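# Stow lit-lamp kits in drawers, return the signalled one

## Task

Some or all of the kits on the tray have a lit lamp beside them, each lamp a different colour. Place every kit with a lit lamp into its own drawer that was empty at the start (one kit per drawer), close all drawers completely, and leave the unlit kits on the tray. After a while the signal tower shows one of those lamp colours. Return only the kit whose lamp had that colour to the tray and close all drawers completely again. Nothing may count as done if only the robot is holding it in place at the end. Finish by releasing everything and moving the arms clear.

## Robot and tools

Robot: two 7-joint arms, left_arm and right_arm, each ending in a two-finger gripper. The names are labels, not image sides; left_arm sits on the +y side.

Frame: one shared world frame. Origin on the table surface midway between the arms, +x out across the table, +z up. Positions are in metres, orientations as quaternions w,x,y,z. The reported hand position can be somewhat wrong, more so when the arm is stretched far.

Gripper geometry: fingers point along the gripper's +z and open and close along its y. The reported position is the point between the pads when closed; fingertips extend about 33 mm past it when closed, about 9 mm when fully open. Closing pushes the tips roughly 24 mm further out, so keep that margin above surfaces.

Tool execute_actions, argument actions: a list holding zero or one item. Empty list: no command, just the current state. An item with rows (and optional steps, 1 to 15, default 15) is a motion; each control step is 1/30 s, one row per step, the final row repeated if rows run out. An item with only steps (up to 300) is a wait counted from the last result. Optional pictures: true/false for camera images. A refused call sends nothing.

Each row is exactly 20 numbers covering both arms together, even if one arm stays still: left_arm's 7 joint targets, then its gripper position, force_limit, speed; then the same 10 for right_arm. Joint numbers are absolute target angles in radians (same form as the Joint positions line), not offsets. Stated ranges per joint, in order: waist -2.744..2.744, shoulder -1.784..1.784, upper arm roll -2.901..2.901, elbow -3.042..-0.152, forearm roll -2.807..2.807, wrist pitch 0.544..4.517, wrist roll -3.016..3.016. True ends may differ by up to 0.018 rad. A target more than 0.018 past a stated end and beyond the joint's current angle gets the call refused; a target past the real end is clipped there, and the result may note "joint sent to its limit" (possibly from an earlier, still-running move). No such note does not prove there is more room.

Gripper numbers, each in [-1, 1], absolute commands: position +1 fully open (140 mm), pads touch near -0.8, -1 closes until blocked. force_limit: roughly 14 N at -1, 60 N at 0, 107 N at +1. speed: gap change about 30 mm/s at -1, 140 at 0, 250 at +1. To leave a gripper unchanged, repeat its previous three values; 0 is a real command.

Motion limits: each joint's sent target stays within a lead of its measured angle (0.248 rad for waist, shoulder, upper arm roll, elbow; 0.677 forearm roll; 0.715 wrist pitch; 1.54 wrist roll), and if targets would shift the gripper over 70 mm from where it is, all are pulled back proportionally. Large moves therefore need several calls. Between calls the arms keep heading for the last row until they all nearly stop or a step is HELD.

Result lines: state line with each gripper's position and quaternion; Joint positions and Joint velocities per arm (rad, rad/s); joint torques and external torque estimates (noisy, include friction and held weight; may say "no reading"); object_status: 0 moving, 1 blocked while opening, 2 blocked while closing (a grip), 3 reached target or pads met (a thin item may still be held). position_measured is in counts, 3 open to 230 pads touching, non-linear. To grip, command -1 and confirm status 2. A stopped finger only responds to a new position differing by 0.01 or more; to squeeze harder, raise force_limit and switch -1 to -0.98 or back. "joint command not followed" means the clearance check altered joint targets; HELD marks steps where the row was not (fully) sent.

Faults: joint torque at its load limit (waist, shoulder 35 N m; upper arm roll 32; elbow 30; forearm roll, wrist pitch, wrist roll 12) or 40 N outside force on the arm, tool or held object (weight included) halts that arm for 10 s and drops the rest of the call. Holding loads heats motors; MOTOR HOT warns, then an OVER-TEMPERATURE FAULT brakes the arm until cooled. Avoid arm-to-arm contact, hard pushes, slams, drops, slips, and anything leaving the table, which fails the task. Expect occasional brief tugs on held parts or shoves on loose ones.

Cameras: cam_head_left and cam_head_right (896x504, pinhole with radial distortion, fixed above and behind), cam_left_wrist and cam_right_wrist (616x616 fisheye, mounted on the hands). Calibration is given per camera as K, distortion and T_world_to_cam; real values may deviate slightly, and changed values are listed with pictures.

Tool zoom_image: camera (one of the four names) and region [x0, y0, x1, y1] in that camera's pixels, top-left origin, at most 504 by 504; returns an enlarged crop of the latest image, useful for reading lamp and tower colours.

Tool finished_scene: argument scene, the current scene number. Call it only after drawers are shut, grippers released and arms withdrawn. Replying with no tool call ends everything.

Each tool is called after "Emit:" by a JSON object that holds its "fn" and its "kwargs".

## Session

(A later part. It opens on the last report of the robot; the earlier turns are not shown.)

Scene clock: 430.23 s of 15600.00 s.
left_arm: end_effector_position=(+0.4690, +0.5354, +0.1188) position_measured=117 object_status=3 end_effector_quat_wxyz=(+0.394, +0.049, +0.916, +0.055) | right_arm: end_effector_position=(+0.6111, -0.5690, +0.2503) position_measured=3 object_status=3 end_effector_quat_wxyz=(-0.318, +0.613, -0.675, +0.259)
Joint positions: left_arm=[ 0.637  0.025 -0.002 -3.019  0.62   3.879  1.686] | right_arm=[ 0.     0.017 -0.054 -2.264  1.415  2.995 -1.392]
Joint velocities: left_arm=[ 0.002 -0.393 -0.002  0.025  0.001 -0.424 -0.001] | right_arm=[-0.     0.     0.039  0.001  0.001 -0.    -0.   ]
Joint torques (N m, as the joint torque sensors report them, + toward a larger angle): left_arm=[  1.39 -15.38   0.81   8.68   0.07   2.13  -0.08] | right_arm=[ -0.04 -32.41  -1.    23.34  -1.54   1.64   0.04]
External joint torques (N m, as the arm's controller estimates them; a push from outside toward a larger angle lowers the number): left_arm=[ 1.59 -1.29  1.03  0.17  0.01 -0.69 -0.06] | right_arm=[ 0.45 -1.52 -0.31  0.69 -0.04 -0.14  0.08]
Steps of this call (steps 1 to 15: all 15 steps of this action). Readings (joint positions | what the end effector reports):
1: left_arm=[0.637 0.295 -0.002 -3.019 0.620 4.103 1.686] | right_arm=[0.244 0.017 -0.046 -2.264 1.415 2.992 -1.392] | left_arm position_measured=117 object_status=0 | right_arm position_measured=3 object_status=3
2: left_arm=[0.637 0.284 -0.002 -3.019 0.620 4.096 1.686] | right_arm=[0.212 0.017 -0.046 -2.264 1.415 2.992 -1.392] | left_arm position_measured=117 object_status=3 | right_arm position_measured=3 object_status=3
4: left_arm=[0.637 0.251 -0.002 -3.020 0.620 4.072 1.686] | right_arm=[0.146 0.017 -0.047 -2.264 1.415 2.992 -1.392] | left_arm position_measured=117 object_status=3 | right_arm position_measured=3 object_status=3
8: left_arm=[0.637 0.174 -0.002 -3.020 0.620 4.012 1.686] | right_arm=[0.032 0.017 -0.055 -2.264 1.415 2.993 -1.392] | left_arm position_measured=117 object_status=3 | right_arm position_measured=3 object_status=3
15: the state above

Emit:
{"fn": "execute_actions", "kwargs": {"actions": [{"rows":[[0.48,-0.15,0,-2.965,0.465,3.475,1.61,0.1,0,0,0,0.017,-0.05,-2.264,1.415,2.995,-1.392,1,0,0],[0.48,-0.15,0,-2.965,0.465,3.475,1.61,0.1,0,0,0,0.017,-0.05,-2.264,1.415,2.995,-1.392,1,0,0],[0.48,-0.15,0,-2.965,0.465,3.475,1.61,0.1,0,0,0,0.017,-0.05,-2.264,1.415,2.995,-1.392,1,0,0],[0.48,-0.15,0,-2.965,0.465,3.475,1.61,0.1,0,0,0,0.017,-0.05,-2.264,1.415,2.995,-1.392,1,0,0],[0.48,-0.15,0,-2.965,0.465,3.475,1.61,0.1,0,0,0,0.017,-0.05,-2.264,1.415,2.995,-1.392,1,0,0],[0.32,-0.3,0,-2.91,0.31,3.15,1.54,0.1,0,0,0,0.017,-0.05,-2.264,1.415,2.995,-1.392,1,0,0],[0.32,-0.3,0,-2.91,0.31,3.15,1.54,0.1,0,0,0,0.017,-0.05,-2.264,1.415,2.995,-1.392,1,0,0],[0.32,-0.3,0,-2.91,0.31,3.15,1.54,0.1,0,0,0,0.017,-0.05,-2.264,1.415,2.995,-1.392,1,0,0],[0.32,-0.3,0,-2.91,0.31,3.15,1.54,0.1,0,0,0,0.017,-0.05,-2.264,1.415,2.995,-1.392,1,0,0],[0.32,-0.3,0,-2.91,0.31,3.15,1.54,0.1,0,0,0,0.017,-0.05,-2.264,1.415,2.995,-1.392,1,0,0],[0.16,-0.45,0,-2.855,0.155,2.825,1.47,0.1,0,0,0,0.017,-0.05,-2.264,1.415,2.995,-1.392,1,0,0]],"steps":15}], "pictures": false}}

Emit:
{"fn": "execute_actions", "kwargs": {"actions": [{"rows":[[0,-0.6,0,-2.8,0,2.5,1.4,0.1,0,0,0,0.017,-0.05,-2.264,1.415,2.995,-1.392,1,0,0]],"steps":8}], "pictures": false}}

Emit:
{"fn": "execute_actions", "kwargs": {"actions": [{"rows":[[-0.671,-0.174,0,-2.189,0,2.015,0.9,0.5,0,0,0,0.017,-0.05,-2.264,1.415,2.995,-1.392,1,0,0]],"steps":15}], "pictures": false}}

Emit:
{"fn": "execute_actions", "kwargs": {"actions": [{"steps":45}]}}

Scene clock: 458.57 s of 15600.00 s.
left_arm: end_effector_position=(+0.5094, +0.4795, +0.2039) position_measured=117 object_status=3 end_effector_quat_wxyz=(+0.286, -0.005, +0.956, +0.069) | right_arm: end_effector_position=(+0.6114, -0.5673, +0.2503) position_measured=3 object_status=3 end_effector_quat_wxyz=(-0.319, +0.614, -0.674, +0.259)
Joint positions: left_arm=[ 0.184 -0.433 -0.002 -2.857  0.211  3.017  1.555] | right_arm=[ 0.     0.017 -0.052 -2.264  1.415  2.995 -1.392]
Joint velocities: left_arm=[-0.332 -0.342 -0.002  0.147 -0.435 -1.079 -0.258] | right_arm=[-0.001  0.001 -0.    -0.    -0.003  0.     0.001]
Joint torques (N m, as the joint torque sensors report them, + toward a larger angle): left_arm=[ 1.93 -7.2   2.32 14.99 -0.74  1.17 -0.29] | right_arm=[ -0.1  -32.61   0.03  23.33  -1.57   1.58   0.06]
External joint torques (N m, as the arm's controller estimates them; a push from outside toward a larger angle lowers the number): left_arm=[-1.72 -1.45 -0.88 -0.04 -0.62 -0.88 -0.3 ] | right_arm=[-0.13 -1.78  0.06  0.68 -0.03 -0.14  0.11]
Steps of this call (steps 1 to 30: the robot went on to your last target; steps 31 to 90: nothing new was sent; then 24.83 s passed at rest; steps 91 to 105: all 15 steps of this action). Readings (joint positions | what the end effector reports):
91: left_arm=[0.599 -0.026 0.006 -3.014 0.584 3.746 1.679] | right_arm=[0.000 0.017 -0.052 -2.264 1.415 2.995 -1.392] | left_arm position_measured=117 object_status=3 | right_arm position_measured=3 object_status=3
92: left_arm=[0.560 -0.066 0.004 -3.000 0.556 3.697 1.673] | right_arm=[0.000 0.017 -0.052 -2.264 1.415 2.995 -1.392] | left_arm position_measured=117 object_status=3 | right_arm position_measured=3 object_status=3
94: left_arm=[0.513 -0.120 -0.001 -2.975 0.520 3.628 1.662] | right_arm=[0.000 0.017 -0.052 -2.264 1.415 2.995 -1.392] | left_arm position_measured=117 object_status=3 | right_arm position_measured=3 object_status=3
98: left_arm=[0.379 -0.245 0.001 -2.930 0.399 3.403 1.627] | right_arm=[0.000 0.017 -0.052 -2.264 1.415 2.995 -1.392] | left_arm position_measured=117 object_status=3 | right_arm position_measured=3 object_status=3
105: the state above

Scene clock: 458.83 s of 15600.00 s.
left_arm: end_effector_position=(+0.4709, +0.4040, +0.2263) position_measured=117 object_status=3 end_effector_quat_wxyz=(+0.211, -0.047, +0.976, +0.003) | right_arm: end_effector_position=(+0.6114, -0.5673, +0.2503) position_measured=3 object_status=3 end_effector_quat_wxyz=(-0.319, +0.614, -0.674, +0.259)
Joint positions: left_arm=[ 0.01  -0.595 -0.001 -2.799  0.032  2.63   1.474] | right_arm=[ 0.     0.017 -0.052 -2.264  1.415  2.995 -1.392]
Joint velocities: left_arm=[-0.114 -0.089 -0.001  0.008 -0.246 -0.749 -0.222] | right_arm=[-0.001  0.002  0.001 -0.     0.    -0.001  0.001]
Joint torques (N m, as the joint torque sensors report them, + toward a larger angle): left_arm=[-1.85 -9.76  0.94 22.52  0.03  2.17 -0.23] | right_arm=[  0.19 -32.72  -0.12  23.64  -1.52   1.66   0.07]
External joint torques (N m, as the arm's controller estimates them; a push from outside toward a larger angle lowers the number): left_arm=[-2.87 -1.55  0.36  0.46 -0.6  -0.86 -0.23] | right_arm=[ 0.24 -2.   -0.01  1.06  0.   -0.06  0.11]
Steps of this call (steps 1 to 8: all 8 steps of this action). Readings (joint positions | what the end effector reports):
1: left_arm=[0.151 -0.459 0.003 -2.850 0.176 2.951 1.544] | right_arm=[0.000 0.017 -0.052 -2.264 1.415 2.995 -1.392] | left_arm position_measured=117 object_status=3 | right_arm position_measured=3 object_status=3
2: left_arm=[0.115 -0.492 0.003 -2.841 0.144 2.888 1.533] | right_arm=[0.000 0.017 -0.052 -2.264 1.415 2.995 -1.392] | left_arm position_measured=117 object_status=3 | right_arm position_measured=3 object_status=3
4: left_arm=[0.056 -0.550 0.000 -2.817 0.090 2.776 1.511] | right_arm=[0.000 0.017 -0.052 -2.264 1.415 2.995 -1.392] | left_arm position_measured=117 object_status=3 | right_arm position_measured=3 object_status=3
8: the state above

Scene clock: 459.33 s of 15600.00 s.
left_arm: end_effector_position=(+0.4474, +0.1190, +0.2460) position_measured=66 object_status=3 end_effector_quat_wxyz=(+0.042, +0.065, +0.997, -0.020) | right_arm: end_effector_position=(+0.6114, -0.5673, +0.2503) position_measured=3 object_status=3 end_effector_quat_wxyz=(-0.319, +0.614, -0.674, +0.259)
Joint positions: left_arm=[-0.577 -0.198  0.004 -2.248  0.007  2.144  1.138] | right_arm=[ 0.     0.017 -0.052 -2.264  1.415  2.995 -1.392]
Joint velocities: left_arm=[-1.119  0.266 -0.088  0.757 -0.035 -0.672 -0.724] | right_arm=[-0.    -0.001  0.    -0.001 -0.001 -0.001  0.002]
Joint torques (N m, as the joint torque sensors report them, + toward a larger angle): left_arm=[  2.   -24.42   2.37  20.04   0.18   1.23  -0.36] | right_arm=[  0.   -32.84   0.29  22.8   -1.55   1.67   0.05]
External joint torques (N m, as the arm's controller estimates them; a push from outside toward a larger angle lowers the number): left_arm=[-1.97  1.65 -0.41  0.83 -0.53 -0.56 -0.38] | right_arm=[-0.01 -1.87  0.33  0.12 -0.01 -0.06  0.09]
Steps of this call (steps 1 to 15: all 15 steps of this action). Readings (joint positions | what the end effector reports):
1: left_arm=[-0.013 -0.574 0.005 -2.774 0.028 2.584 1.451] | right_arm=[0.000 0.017 -0.052 -2.264 1.415 2.995 -1.392] | left_arm position_measured=117 object_status=0 | right_arm position_measured=3 object_status=3
2: left_arm=[-0.046 -0.539 0.007 -2.737 0.025 2.539 1.425] | right_arm=[0.000 0.017 -0.052 -2.264 1.415 2.995 -1.392] | left_arm position_measured=110 object_status=0 | right_arm position_measured=3 object_status=3
4: left_arm=[-0.120 -0.462 0.007 -2.658 0.020 2.451 1.375] | right_arm=[0.000 0.017 -0.052 -2.264 1.415 2.995 -1.392] | left_arm position_measured=95 object_status=0 | right_arm position_measured=3 object_status=3
8: left_arm=[-0.289 -0.303 0.009 -2.484 0.014 2.303 1.277] | right_arm=[0.000 0.017 -0.052 -2.264 1.415 2.995 -1.392] | left_arm position_measured=67 object_status=0 | right_arm position_measured=3 object_status=3
15: the state above

Scene clock: 460.83 s of 15600.00 s.
left_arm: end_effector_position=(+0.4041, +0.0869, +0.2501) position_measured=66 object_status=3 end_effector_quat_wxyz=(+0.003, -0.002, +1.000, -0.000) | right_arm: end_effector_position=(+0.6114, -0.5673, +0.2503) position_measured=3 object_status=3 end_effector_quat_wxyz=(-0.319, +0.614, -0.674, +0.259)
Joint positions: left_arm=[-0.67  -0.176 -0.003 -2.191  0.003  2.019  0.908] | right_arm=[ 0.     0.017 -0.052 -2.264  1.415  2.995 -1.392]
Joint velocities: left_arm=[ 0.001  0.001 -0.     0.002  0.    -0.001 -0.006] | right_arm=[-0.    -0.    -0.001  0.001 -0.001  0.    -0.   ]
Joint torques (N m, as the joint torque sensors report them, + toward a larger angle): left_arm=[ -1.4  -24.29   2.19  24.98   0.3    1.87  -0.19] | right_arm=[  0.13 -32.63  -0.14  23.31  -1.55   1.68   0.09]
External joint torques (N m, as the arm's controller estimates them; a push from outside toward a larger angle lowers the number): left_arm=[-1.37  1.41  2.38  0.87 -0.42 -0.59 -0.19] | right_arm=[ 0.18 -1.65 -0.03  0.56 -0.01 -0.05  0.13]
Steps of this call (steps 1 to 45: the robot went on to your last target). Readings (joint positions | what the end effector reports):
1: left_arm=[-0.610 -0.190 0.000 -2.227 0.006 2.123 1.114] | right_arm=[0.000 0.017 -0.052 -2.264 1.415 2.995 -1.392] | left_arm position_measured=66 object_status=3 | right_arm position_measured=3 object_status=3
2: left_arm=[-0.635 -0.186 -0.004 -2.212 0.005 2.105 1.093] | right_arm=[0.000 0.017 -0.052 -2.264 1.415 2.995 -1.392] | left_arm position_measured=66 object_status=3 | right_arm position_measured=3 object_status=3
4: left_arm=[-0.662 -0.182 -0.009 -2.198 0.004 2.078 1.056] | right_arm=[0.000 0.017 -0.052 -2.264 1.415 2.995 -1.392] | left_arm position_measured=66 object_status=3 | right_arm position_measured=3 object_status=3
8: left_arm=[-0.670 -0.177 -0.006 -2.192 0.003 2.046 1.003] | right_arm=[0.000 0.017 -0.052 -2.264 1.415 2.995 -1.392] | left_arm position_measured=66 object_status=3 | right_arm position_measured=3 object_status=3
45: the state above
All arms were judged still, so your last target was given up. Only a new action makes them travel on or press farther. Fingers that are still opening or closing keep moving.
camera_calibration (this result's frames):
cam_left_wrist: T_world_to_cam=[[0.156107, 0.986176, -0.0555607, -0.126649], [0.897788, -0.118212, 0.424267, -0.445512], [0.411835, -0.116113, -0.903831, 0.260296], [0, 0, 0, 1]] pos_world=[0.312547, 0.102457, 0.417243]
cam_right_wrist: T_world_to_cam=[[-0.674769, 0.112826, -0.729354, 0.656207], [-0.245925, 0.897394, 0.366341, 0.559093], [0.69585, 0.426562, -0.577787, 0.137356], [0, 0, 0, 1]] pos_world=[0.484704, -0.634354, 0.353152]

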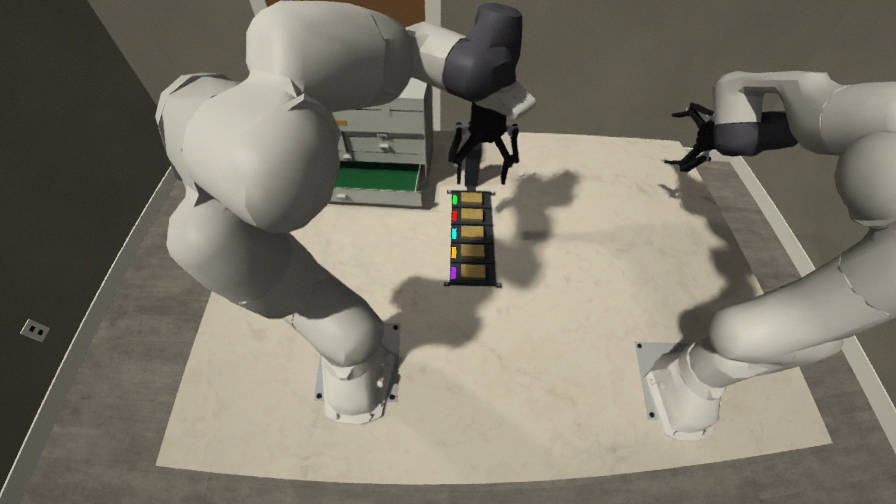

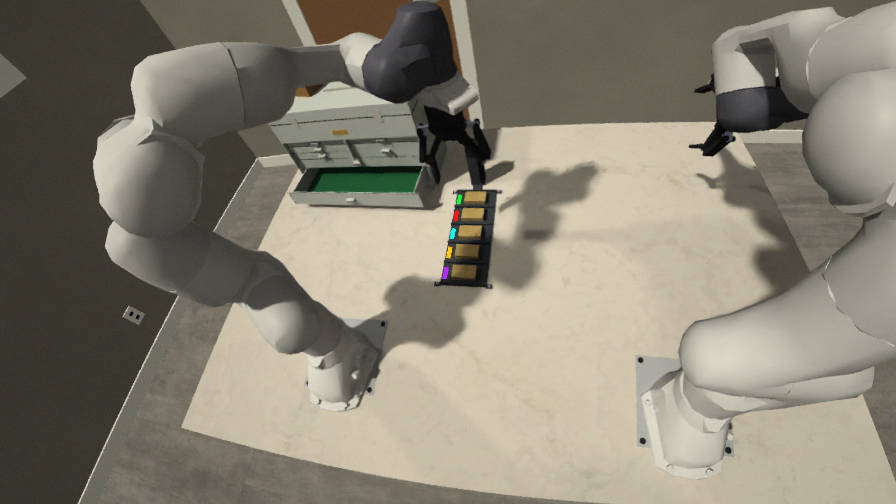

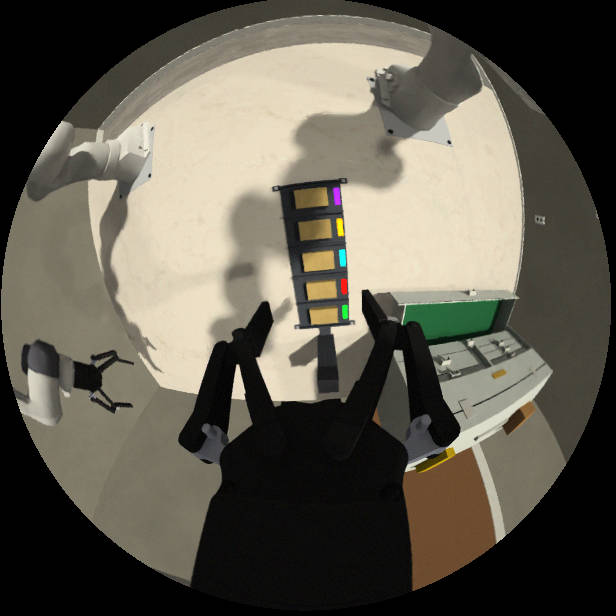

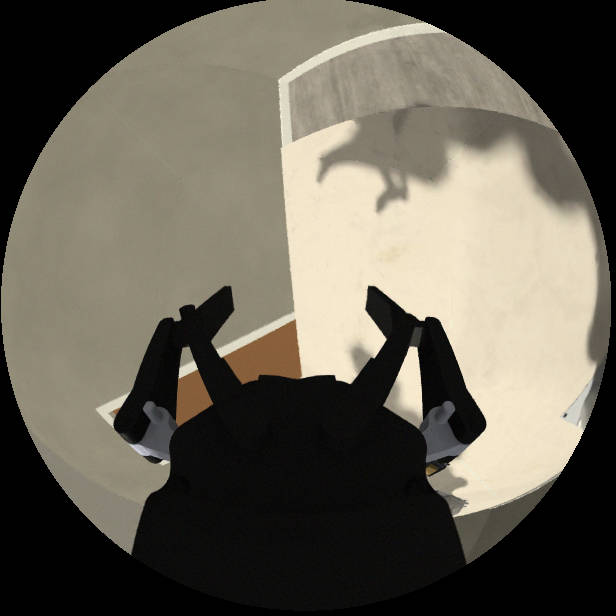

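Emit:
{"fn": "zoom_image", "kwargs": {"camera": "cam_left_wrist", "region": [240, 170, 400, 340]}}

Region (240, 170, 400, 340) of cam_left_wrist's 616x616 image, scaled by 2.965, with more detail than that image has; it fills the left 474 columns of this view, and the rest is white.

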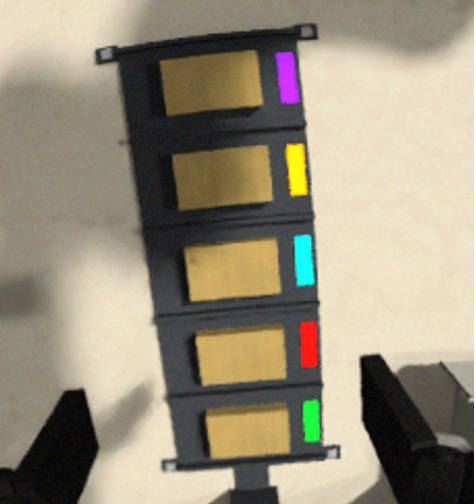

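Emit:
{"fn": "execute_actions", "kwargs": {"actions": [{"rows":[[-0.6685,-0.08,0,-2.31,0,2.23,0.93,0.35,0,0,0,0.017,-0.05,-2.264,1.415,2.995,-1.392,1,0,0],[-0.6685,-0.08,0,-2.31,0,2.23,0.93,0.35,0,0,0,0.017,-0.05,-2.264,1.415,2.995,-1.392,1,0,0],[-0.6685,-0.08,0,-2.31,0,2.23,0.93,0.35,0,0,0,0.017,-0.05,-2.264,1.415,2.995,-1.392,1,0,0],[-0.6685,-0.08,0,-2.31,0,2.23,0.93,0.35,0,0,0,0.017,-0.05,-2.264,1.415,2.995,-1.392,1,0,0],[-0.6685,-0.08,0,-2.31,0,2.23,0.93,0.35,0,0,0,0.017,-0.05,-2.264,1.415,2.995,-1.392,1,0,0],[-0.6685,-0.08,0,-2.31,0,2.23,0.93,0.35,0,0,0,0.017,-0.05,-2.264,1.415,2.995,-1.392,1,0,0],[-0.664,0.012,0,-2.431,0,2.444,0.957,0.35,0,0,0,0.017,-0.05,-2.264,1.415,2.995,-1.392,1,0,0]],"steps":15}], "pictures": false}}

Emit:
{"fn": "execute_actions", "kwargs": {"actions": [{"steps":30}]}}

Emit:
{"fn": "zoom_image", "kwargs": {"camera": "cam_left_wrist", "region": [200, 180, 440, 400]}}

Scene clock: 512.20 s of 15600.00 s.
left_arm: end_effector_position=(+0.3787, +0.1078, +0.0815) position_measured=85 object_status=3 end_effector_quat_wxyz=(-0.024, +0.011, +0.999, +0.019) | right_arm: end_effector_position=(+0.6114, -0.5673, +0.2503) position_measured=3 object_status=3 end_effector_quat_wxyz=(-0.319, +0.614, -0.674, +0.259)
Joint positions: left_arm=[-0.667  0.016 -0.002 -2.433  0.003  2.388  0.937] | right_arm=[ 0.     0.017 -0.052 -2.264  1.415  2.995 -1.392]
Joint velocities: left_arm=[-0.001 -0.02   0.     0.001 -0.     0.315  0.044] | right_arm=[-0.     0.    -0.001  0.001  0.002 -0.001  0.001]
Joint torques (N m, as the joint torque sensors report them, + toward a larger angle): left_arm=[  0.82 -31.11   1.78  21.31   0.1    3.07   0.41] | right_arm=[ -0.09 -32.67  -0.32  23.18  -1.54   1.59   0.05]
External joint torques (N m, as the arm's controller estimates them; a push from outside toward a larger angle lowers the number): left_arm=[ 0.82 -2.18  1.77  0.75 -0.41  0.86  0.4 ] | right_arm=[ 0.03 -1.65 -0.14  0.45 -0.01 -0.15  0.09]
Steps of this call (steps 1 to 90: nothing new was sent; then 47.87 s passed at rest; steps 91 to 105: all 15 steps of this action). Readings (joint positions | what the end effector reports):
91: left_arm=[-0.670 -0.171 -0.002 -2.205 0.003 2.051 0.908] | right_arm=[0.000 0.017 -0.052 -2.264 1.415 2.995 -1.392] | left_arm position_measured=66 object_status=0 | right_arm position_measured=3 object_status=3
92: left_arm=[-0.670 -0.154 -0.002 -2.228 0.003 2.082 0.909] | right_arm=[0.000 0.017 -0.052 -2.264 1.415 2.995 -1.392] | left_arm position_measured=73 object_status=0 | right_arm position_measured=3 object_status=3
94: left_arm=[-0.670 -0.110 -0.002 -2.275 0.003 2.128 0.912] | right_arm=[0.000 0.017 -0.052 -2.264 1.415 2.995 -1.392] | left_arm position_measured=85 object_status=0 | right_arm position_measured=3 object_status=3
98: left_arm=[-0.669 -0.049 -0.002 -2.355 0.003 2.248 0.921] | right_arm=[0.000 0.017 -0.052 -2.264 1.415 2.995 -1.392] | left_arm position_measured=85 object_status=0 | right_arm position_measured=3 object_status=3
105: the state above

Scene clock: 513.20 s of 15600.00 s.
left_arm: end_effector_position=(+0.3926, +0.0970, +0.0869) position_measured=85 object_status=3 end_effector_quat_wxyz=(-0.002, +0.018, +1.000, +0.002) | right_arm: end_effector_position=(+0.6114, -0.5673, +0.2503) position_measured=3 object_status=3 end_effector_quat_wxyz=(-0.319, +0.614, -0.674, +0.259)
Joint positions: left_arm=[-0.667  0.014 -0.002 -2.432  0.003  2.44   0.95 ] | right_arm=[ 0.     0.017 -0.052 -2.264  1.415  2.995 -1.392]
Joint velocities: left_arm=[-0.     0.    -0.002  0.001 -0.001  0.002  0.003] | right_arm=[-0.001 -0.001 -0.     0.    -0.    -0.     0.001]
Joint torques (N m, as the joint torque sensors report them, + toward a larger angle): left_arm=[  1.38 -29.59   2.14  20.03   0.07   3.19   0.5 ] | right_arm=[  0.05 -32.64  -0.23  23.11  -1.52   1.61  -0.01]
External joint torques (N m, as the arm's controller estimates them; a push from outside toward a larger angle lowers the number): left_arm=[ 1.46 -0.9   2.21 -0.43 -0.44  0.76  0.5 ] | right_arm=[ 0.15 -1.62 -0.08  0.39  0.02 -0.14  0.04]
Steps of this call (steps 1 to 30: the robot went on to your last target). Readings (joint positions | what the end effector reports):
1: left_arm=[-0.667 0.016 -0.002 -2.433 0.003 2.397 0.938] | right_arm=[0.000 0.017 -0.052 -2.264 1.415 2.995 -1.392] | left_arm position_measured=85 object_status=3 | right_arm position_measured=3 object_status=3
2: left_arm=[-0.667 0.015 -0.002 -2.432 0.003 2.405 0.939] | right_arm=[0.000 0.017 -0.052 -2.264 1.415 2.995 -1.392] | left_arm position_measured=85 object_status=3 | right_arm position_measured=3 object_status=3
4: left_arm=[-0.667 0.014 -0.002 -2.432 0.003 2.417 0.941] | right_arm=[0.000 0.017 -0.052 -2.264 1.415 2.995 -1.392] | left_arm position_measured=85 object_status=3 | right_arm position_measured=3 object_status=3
8: left_arm=[-0.667 0.014 -0.002 -2.432 0.003 2.430 0.945] | right_arm=[0.000 0.017 -0.052 -2.264 1.415 2.995 -1.392] | left_arm position_measured=85 object_status=3 | right_arm position_measured=3 object_status=3
30: the state above
All arms were judged still, so your last target was given up. Only a new action makes them travel on or press farther. Fingers that are still opening or closing keep moving.
camera_calibration (this result's frames):
cam_left_wrist: T_world_to_cam=[[0.19396, 0.979644, -0.0517496, -0.158522], [0.896432, -0.155563, 0.414981, -0.359824], [0.398483, -0.12688, -0.908357, 0.125383], [0, 0, 0, 1]] pos_world=[0.303341, 0.115229, 0.255009]
cam_right_wrist: T_world_to_cam=[[-0.67477, 0.112824, -0.729353, 0.656207], [-0.245927, 0.897393, 0.366341, 0.559092], [0.695849, 0.426563, -0.577787, 0.137357], [0, 0, 0, 1]] pos_world=[0.484705, -0.634353, 0.353152]

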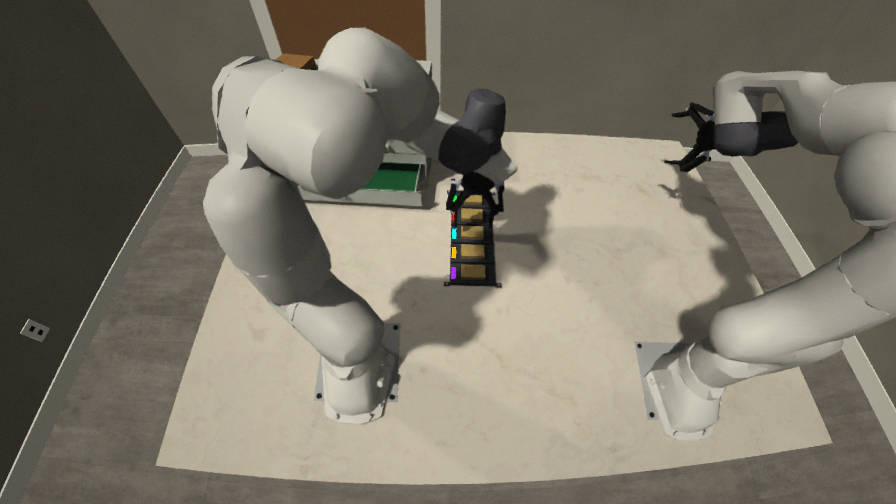

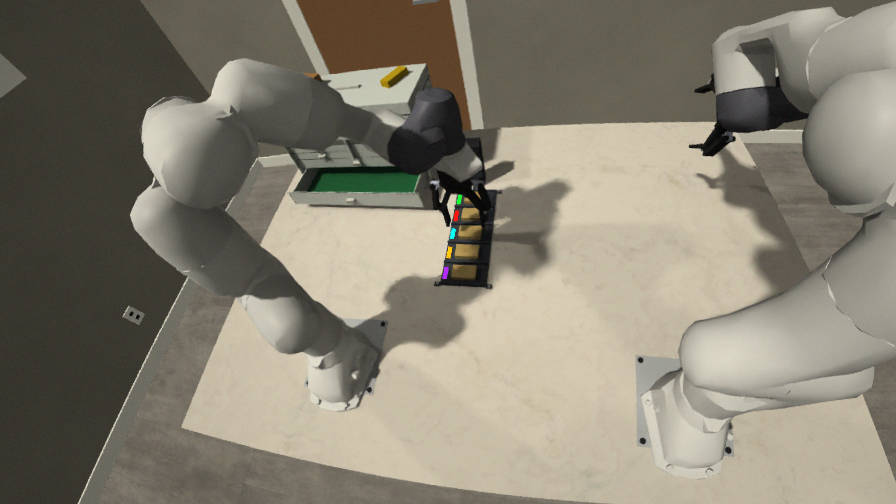

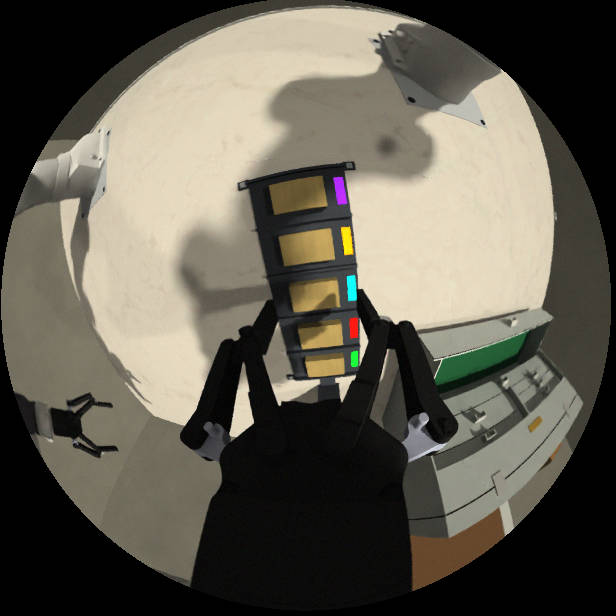

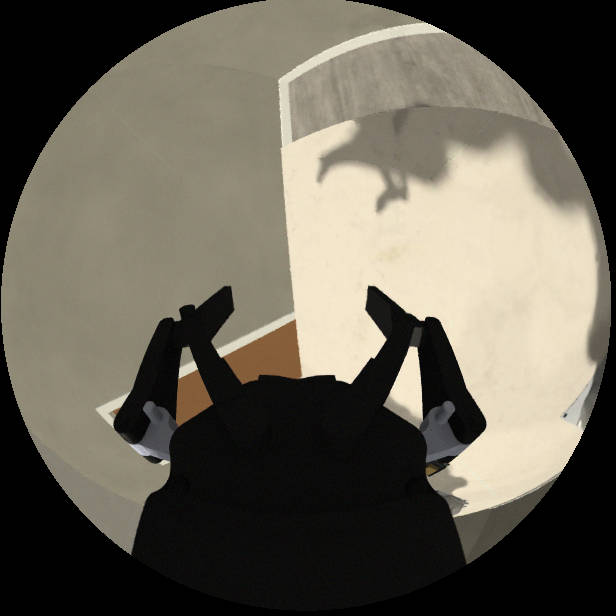

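Region (200, 180, 440, 400) of cam_left_wrist's 616x616 image, scaled by 2.100, with more detail than that image has; it fills the top 462 rows of this view, and the rest is white.

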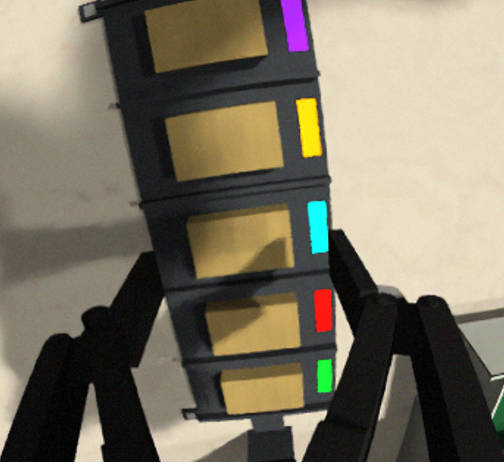

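Emit:
{"fn": "execute_actions", "kwargs": {"actions": [{"rows":[[-0.669,0.03,0,-2.435,0,2.49,0.95,0.35,0,0,0,0.017,-0.05,-2.264,1.415,2.995,-1.392,1,0,0],[-0.669,0.03,0,-2.435,0,2.49,0.95,0.35,0,0,0,0.017,-0.05,-2.264,1.415,2.995,-1.392,1,0,0],[-0.67,0.05,0,-2.439,0,2.515,0.95,0.35,0,0,0,0.017,-0.05,-2.264,1.415,2.995,-1.392,1,0,0],[-0.67,0.05,0,-2.439,0,2.515,0.95,0.35,0,0,0,0.017,-0.05,-2.264,1.415,2.995,-1.392,1,0,0],[-0.671,0.07,0,-2.443,0,2.54,0.95,0.35,0,0,0,0.017,-0.05,-2.264,1.415,2.995,-1.392,1,0,0],[-0.671,0.07,0,-2.443,0,2.54,0.95,0.35,0,0,0,0.017,-0.05,-2.264,1.415,2.995,-1.392,1,0,0],[-0.672,0.09,0,-2.447,0,2.563,0.95,0.35,0,0,0,0.017,-0.05,-2.264,1.415,2.995,-1.392,1,0,0],[-0.672,0.09,0,-2.447,0,2.563,0.95,0.35,0,0,0,0.017,-0.05,-2.264,1.415,2.995,-1.392,1,0,0],[-0.672,0.109,0,-2.451,0,2.563,0.95,0.35,0,0,0,0.017,-0.05,-2.264,1.415,2.995,-1.392,1,0,0]],"steps":15}], "pictures": false}}

Emit:
{"fn": "execute_actions", "kwargs": {"actions": [{"steps":20}]}}

Emit:
{"fn": "zoom_image", "kwargs": {"camera": "cam_left_wrist", "region": [200, 180, 440, 400]}}

Scene clock: 548.47 s of 15600.00 s.
left_arm: end_effector_position=(+0.3902, +0.0975, +0.0433) position_measured=85 object_status=3 end_effector_quat_wxyz=(-0.005, +0.019, +1.000, +0.004) | right_arm: end_effector_position=(+0.6114, -0.5673, +0.2503) position_measured=3 object_status=3 end_effector_quat_wxyz=(-0.319, +0.614, -0.674, +0.259)
Joint positions: left_arm=[-0.669  0.108 -0.002 -2.451  0.002  2.547  0.95 ] | right_arm=[ 0.     0.017 -0.052 -2.264  1.415  2.995 -1.392]
Joint velocities: left_arm=[ 0.001  0.002  0.002  0.002  0.     0.07  -0.001] | right_arm=[-0.    -0.     0.001 -0.001 -0.001  0.001  0.   ]
Joint torques (N m, as the joint torque sensors report them, + toward a larger angle): left_arm=[ -2.61 -29.28   1.62  18.51   0.02   3.04   0.11] | right_arm=[ -0.13 -32.64   0.26  22.99  -1.55   1.64   0.06]
External joint torques (N m, as the arm's controller estimates them; a push from outside toward a larger angle lowers the number): left_arm=[-2.76  2.12  1.38 -1.21 -0.41  0.55  0.11] | right_arm=[-0.2  -1.65  0.25  0.27 -0.01 -0.08  0.1 ]
Steps of this call (steps 1 to 90: nothing new was sent; then 31.77 s passed at rest; steps 91 to 105: all 15 steps of this action). Readings (joint positions | what the end effector reports):
91: left_arm=[-0.667 0.016 -0.002 -2.432 0.002 2.448 0.950] | right_arm=[0.000 0.017 -0.052 -2.264 1.415 2.995 -1.392] | left_arm position_measured=85 object_status=3 | right_arm position_measured=3 object_status=3
92: left_arm=[-0.667 0.020 -0.002 -2.432 0.002 2.455 0.950] | right_arm=[0.000 0.017 -0.052 -2.264 1.415 2.995 -1.392] | left_arm position_measured=85 object_status=3 | right_arm position_measured=3 object_status=3
94: left_arm=[-0.667 0.033 -0.002 -2.433 0.002 2.473 0.950] | right_arm=[0.000 0.017 -0.052 -2.264 1.415 2.995 -1.392] | left_arm position_measured=85 object_status=3 | right_arm position_measured=3 object_status=3
98: left_arm=[-0.668 0.071 -0.002 -2.441 0.002 2.515 0.950] | right_arm=[0.000 0.017 -0.052 -2.264 1.415 2.995 -1.392] | left_arm position_measured=85 object_status=3 | right_arm position_measured=3 object_status=3
105: the state above

Scene clock: 549.13 s of 15600.00 s.
left_arm: end_effector_position=(+0.3932, +0.0951, +0.0443) position_measured=85 object_status=3 end_effector_quat_wxyz=(+0.000, +0.019, +1.000, +0.001) | right_arm: end_effector_position=(+0.6114, -0.5673, +0.2503) position_measured=3 object_status=3 end_effector_quat_wxyz=(-0.319, +0.614, -0.674, +0.259)
Joint positions: left_arm=[-0.669  0.108 -0.002 -2.451  0.002  2.559  0.95 ] | right_arm=[ 0.     0.017 -0.052 -2.264  1.415  2.995 -1.392]
Joint velocities: left_arm=[-0.     0.     0.001 -0.001 -0.002  0.002 -0.001] | right_arm=[-0.001 -0.    -0.    -0.001 -0.001  0.001 -0.001]
Joint torques (N m, as the joint torque sensors report them, + toward a larger angle): left_arm=[ -1.96 -29.23   1.32  18.61   0.05   3.23   0.1 ] | right_arm=[ -0.08 -32.49   0.11  23.16  -1.55   1.63   0.06]
External joint torques (N m, as the arm's controller estimates them; a push from outside toward a larger angle lowers the number): left_arm=[-1.92  1.28  1.26 -0.45 -0.39  0.78  0.1 ] | right_arm=[-0.08 -1.57  0.17  0.49 -0.01 -0.1   0.1 ]
Steps of this call (steps 1 to 20: the robot went on to your last target). Readings (joint positions | what the end effector reports):
1: left_arm=[-0.669 0.108 -0.002 -2.451 0.002 2.549 0.950] | right_arm=[0.000 0.017 -0.052 -2.264 1.415 2.995 -1.392] | left_arm position_measured=85 object_status=3 | right_arm position_measured=3 object_status=3
2: left_arm=[-0.669 0.108 -0.002 -2.451 0.002 2.551 0.950] | right_arm=[0.000 0.017 -0.052 -2.264 1.415 2.995 -1.392] | left_arm position_measured=85 object_status=3 | right_arm position_measured=3 object_status=3
4: left_arm=[-0.669 0.108 -0.002 -2.451 0.002 2.553 0.950] | right_arm=[0.000 0.017 -0.052 -2.264 1.415 2.995 -1.392] | left_arm position_measured=85 object_status=3 | right_arm position_measured=3 object_status=3
8: left_arm=[-0.669 0.108 -0.002 -2.451 0.002 2.556 0.950] | right_arm=[0.000 0.017 -0.052 -2.264 1.415 2.995 -1.392] | left_arm position_measured=85 object_status=3 | right_arm position_measured=3 object_status=3
20: the state above
camera_calibration (this result's frames):
cam_left_wrist: T_world_to_cam=[[0.196996, 0.978884, -0.054583, -0.159945], [0.894292, -0.156599, 0.419188, -0.342178], [0.401789, -0.131392, -0.906257, 0.0853112], [0, 0, 0, 1]] pos_world=[0.303239, 0.114192, 0.212021]
cam_right_wrist: T_world_to_cam=[[-0.67477, 0.112824, -0.729353, 0.656207], [-0.245927, 0.897393, 0.366341, 0.559092], [0.695849, 0.426563, -0.577787, 0.137357], [0, 0, 0, 1]] pos_world=[0.484705, -0.634353, 0.353152]

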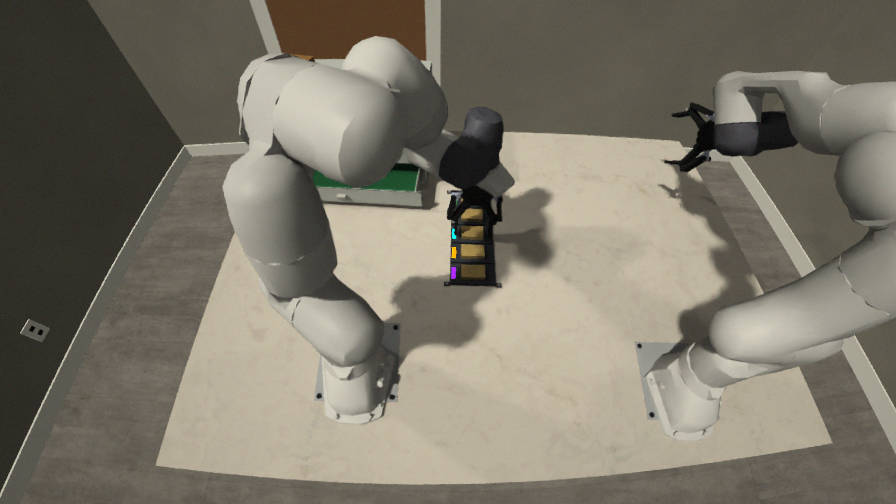

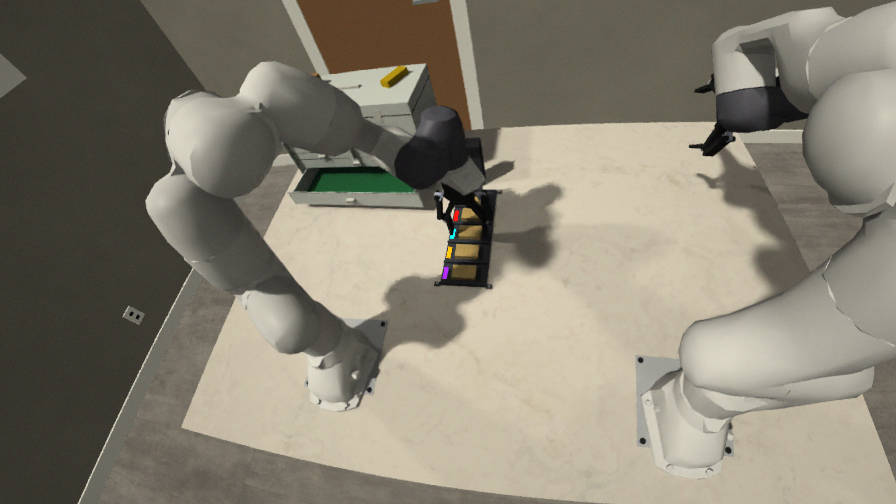

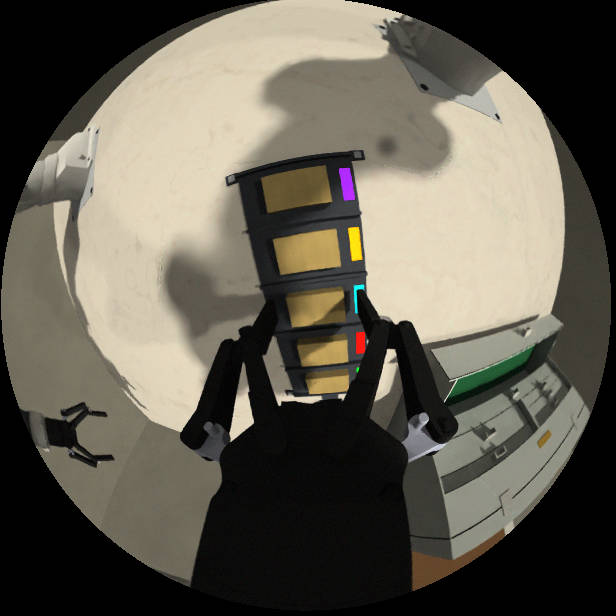

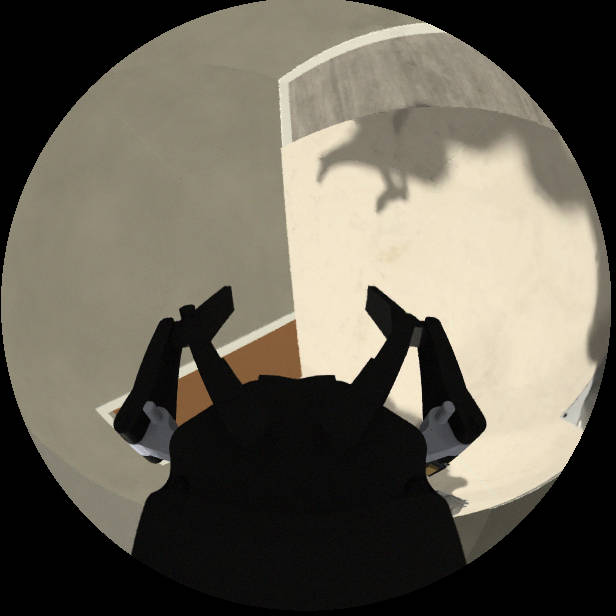

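Region (200, 180, 440, 400) of cam_left_wrist's 616x616 image, scaled by 2.100, with more detail than that image has; it fills the top 462 rows of this view, and the rest is white.

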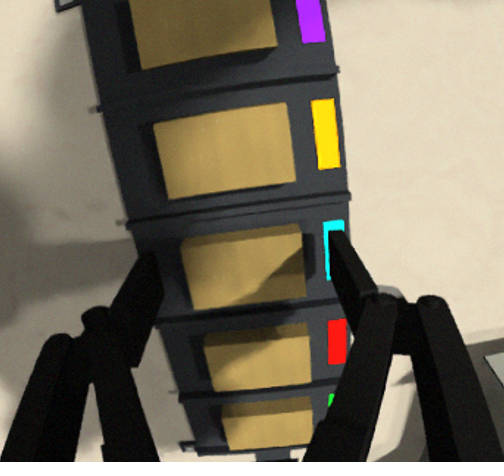

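Emit:
{"fn": "execute_actions", "kwargs": {"actions": [{"rows":[[-0.669,0.108,0,-2.451,0,2.57,0.95,0.2,0,0,0,0.017,-0.05,-2.264,1.415,2.995,-1.392,1,0,0],[-0.669,0.108,0,-2.451,0,2.57,0.95,0.2,0,0,0,0.017,-0.05,-2.264,1.415,2.995,-1.392,1,0,0],[-0.669,0.108,0,-2.451,0,2.57,0.95,0.2,0,0,0,0.017,-0.05,-2.264,1.415,2.995,-1.392,1,0,0],[-0.669,0.118,0,-2.453,0,2.586,0.95,0.2,0,0,0,0.017,-0.05,-2.264,1.415,2.995,-1.392,1,0,0],[-0.669,0.118,0,-2.453,0,2.586,0.95,0.2,0,0,0,0.017,-0.05,-2.264,1.415,2.995,-1.392,1,0,0],[-0.669,0.118,0,-2.453,0,2.586,0.95,0.2,0,0,0,0.017,-0.05,-2.264,1.415,2.995,-1.392,1,0,0],[-0.669,0.129,0,-2.454,0,2.586,0.95,0.2,0,0,0,0.017,-0.05,-2.264,1.415,2.995,-1.392,1,0,0]],"steps":15}], "pictures": false}}

Emit:
{"fn": "execute_actions", "kwargs": {"actions": [{"rows":[[-0.669,0.129,0,-2.454,0,2.586,0.95,-1,-0.3,-0.7,0,0.017,-0.05,-2.264,1.415,2.995,-1.392,1,0,0]],"steps":15}]}}

Emit:
{"fn": "zoom_image", "kwargs": {"camera": "cam_left_wrist", "region": [200, 180, 440, 400]}}

Scene clock: 565.03 s of 15600.00 s.
left_arm: end_effector_position=(+0.3931, +0.0951, +0.0362) position_measured=104 object_status=3 end_effector_quat_wxyz=(+0.000, +0.019, +1.000, +0.001) | right_arm: end_effector_position=(+0.6114, -0.5673, +0.2503) position_measured=3 object_status=3 end_effector_quat_wxyz=(-0.319, +0.614, -0.674, +0.259)
Joint positions: left_arm=[-0.669  0.127 -0.002 -2.453  0.002  2.58   0.95 ] | right_arm=[ 0.     0.017 -0.052 -2.264  1.415  2.995 -1.392]
Joint velocities: left_arm=[-0.001  0.002  0.001 -0.002 -0.002  0.012 -0.   ] | right_arm=[ 0.     0.     0.002 -0.     0.001 -0.    -0.   ]
Joint torques (N m, as the joint torque sensors report them, + toward a larger angle): left_arm=[ -0.45 -29.11   1.94  17.78  -0.02   3.17   0.09] | right_arm=[ -0.13 -32.79   0.23  23.08  -1.53   1.59   0.03]
External joint torques (N m, as the arm's controller estimates them; a push from outside toward a larger angle lowers the number): left_arm=[-0.51  1.45  1.78 -0.7  -0.44  0.77  0.09] | right_arm=[-0.26 -1.91  0.16  0.42  0.01 -0.12  0.07]
Steps of this call (steps 1 to 15: the robot went on to your last target; steps 16 to 90: nothing new was sent; then 12.40 s passed at rest; steps 91 to 105: all 15 steps of this action). Readings (joint positions | what the end effector reports):
91: left_arm=[-0.669 0.108 -0.002 -2.451 0.002 2.560 0.950] | right_arm=[0.000 0.017 -0.052 -2.264 1.415 2.995 -1.392] | left_arm position_measured=85 object_status=0 | right_arm position_measured=3 object_status=3
92: left_arm=[-0.669 0.108 -0.002 -2.451 0.002 2.561 0.950] | right_arm=[0.000 0.017 -0.052 -2.264 1.415 2.995 -1.392] | left_arm position_measured=92 object_status=0 | right_arm position_measured=3 object_status=3
94: left_arm=[-0.669 0.109 -0.002 -2.451 0.002 2.565 0.950] | right_arm=[0.000 0.017 -0.052 -2.264 1.415 2.995 -1.392] | left_arm position_measured=103 object_status=0 | right_arm position_measured=3 object_status=3
98: left_arm=[-0.669 0.119 -0.002 -2.452 0.002 2.575 0.950] | right_arm=[0.000 0.017 -0.052 -2.264 1.415 2.995 -1.392] | left_arm position_measured=104 object_status=0 | right_arm position_measured=3 object_status=3
105: the state above

Scene clock: 565.53 s of 15600.00 s.
left_arm: end_effector_position=(+0.3937, +0.0946, +0.0368) position_measured=132 object_status=2 end_effector_quat_wxyz=(+0.001, +0.019, +1.000, -0.000) | right_arm: end_effector_position=(+0.6114, -0.5673, +0.2503) position_measured=3 object_status=3 end_effector_quat_wxyz=(-0.319, +0.614, -0.674, +0.259)
Joint positions: left_arm=[-0.669  0.126 -0.002 -2.453  0.002  2.581  0.95 ] | right_arm=[ 0.     0.017 -0.052 -2.264  1.415  2.995 -1.392]
Joint velocities: left_arm=[-0.001  0.001 -0.     0.     0.     0.001  0.   ] | right_arm=[-0.    -0.     0.001  0.001  0.     0.    -0.001]
Joint torques (N m, as the joint torque sensors report them, + toward a larger angle): left_arm=[  0.19 -29.13   1.81  17.98  -0.06   3.33   0.15] | right_arm=[  0.19 -33.08  -0.02  22.91  -1.52   1.63  -0.02]
External joint torques (N m, as the arm's controller estimates them; a push from outside toward a larger angle lowers the number): left_arm=[ 0.24  1.57  1.75 -0.71 -0.49  0.89  0.15] | right_arm=[ 0.17 -2.13  0.01  0.18  0.02 -0.09  0.02]
Steps of this call (steps 1 to 15: all 15 steps of this action). Readings (joint positions | what the end effector reports):
1: left_arm=[-0.669 0.127 -0.002 -2.453 0.002 2.580 0.950] | right_arm=[0.000 0.017 -0.052 -2.264 1.415 2.995 -1.392] | left_arm position_measured=104 object_status=0 | right_arm position_measured=3 object_status=3
2: left_arm=[-0.669 0.127 -0.002 -2.453 0.002 2.580 0.950] | right_arm=[0.000 0.017 -0.052 -2.264 1.415 2.995 -1.392] | left_arm position_measured=107 object_status=0 | right_arm position_measured=3 object_status=3
4: left_arm=[-0.669 0.127 -0.002 -2.453 0.002 2.581 0.950] | right_arm=[0.000 0.017 -0.052 -2.264 1.415 2.995 -1.392] | left_arm position_measured=114 object_status=0 | right_arm position_measured=3 object_status=3
8: left_arm=[-0.669 0.127 -0.002 -2.453 0.002 2.581 0.950] | right_arm=[0.000 0.017 -0.052 -2.264 1.415 2.995 -1.392] | left_arm position_measured=127 object_status=0 | right_arm position_measured=3 object_status=3
15: the state above
camera_calibration (this result's frames):
cam_left_wrist: T_world_to_cam=[[0.197102, 0.978795, -0.0557744, -0.159973], [0.893493, -0.155927, 0.421139, -0.339427], [0.403512, -0.132841, -0.90528, 0.0775588], [0, 0, 0, 1]] pos_world=[0.303511, 0.113958, 0.204236]
cam_right_wrist: T_world_to_cam=[[-0.67477, 0.112824, -0.729353, 0.656207], [-0.245927, 0.897393, 0.366341, 0.559092], [0.695849, 0.426563, -0.577787, 0.137357], [0, 0, 0, 1]] pos_world=[0.484705, -0.634353, 0.353152]

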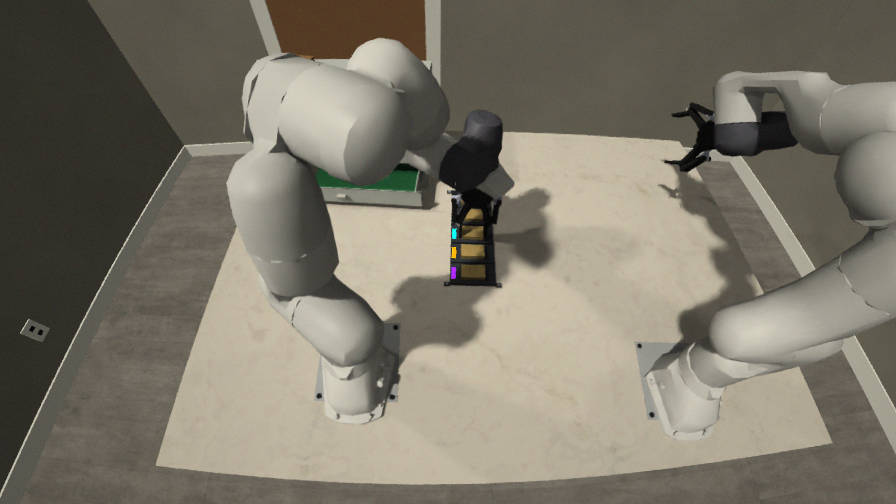

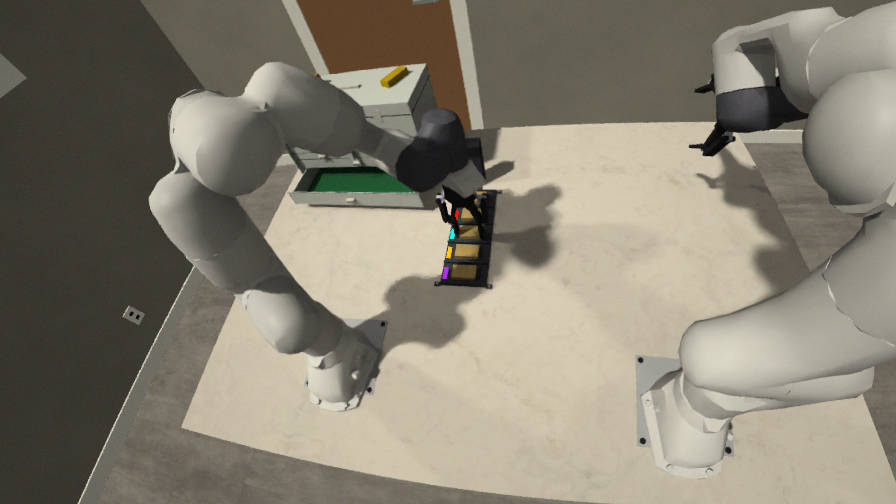

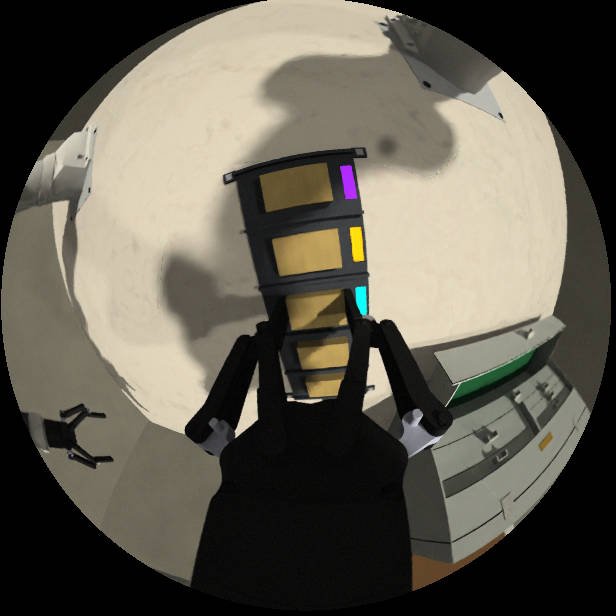

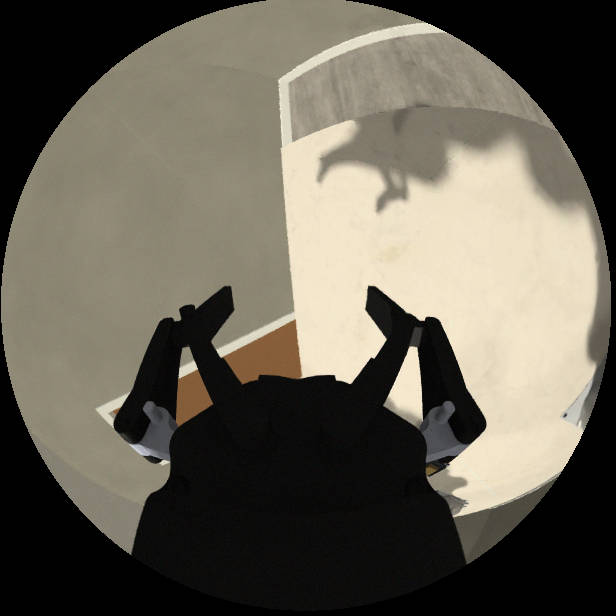

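Region (200, 180, 440, 400) of cam_left_wrist's 616x616 image, scaled by 2.100, with more detail than that image has; it fills the top 462 rows of this view, and the rest is white.

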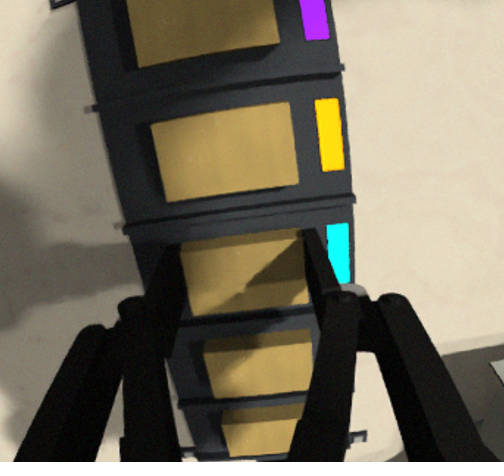

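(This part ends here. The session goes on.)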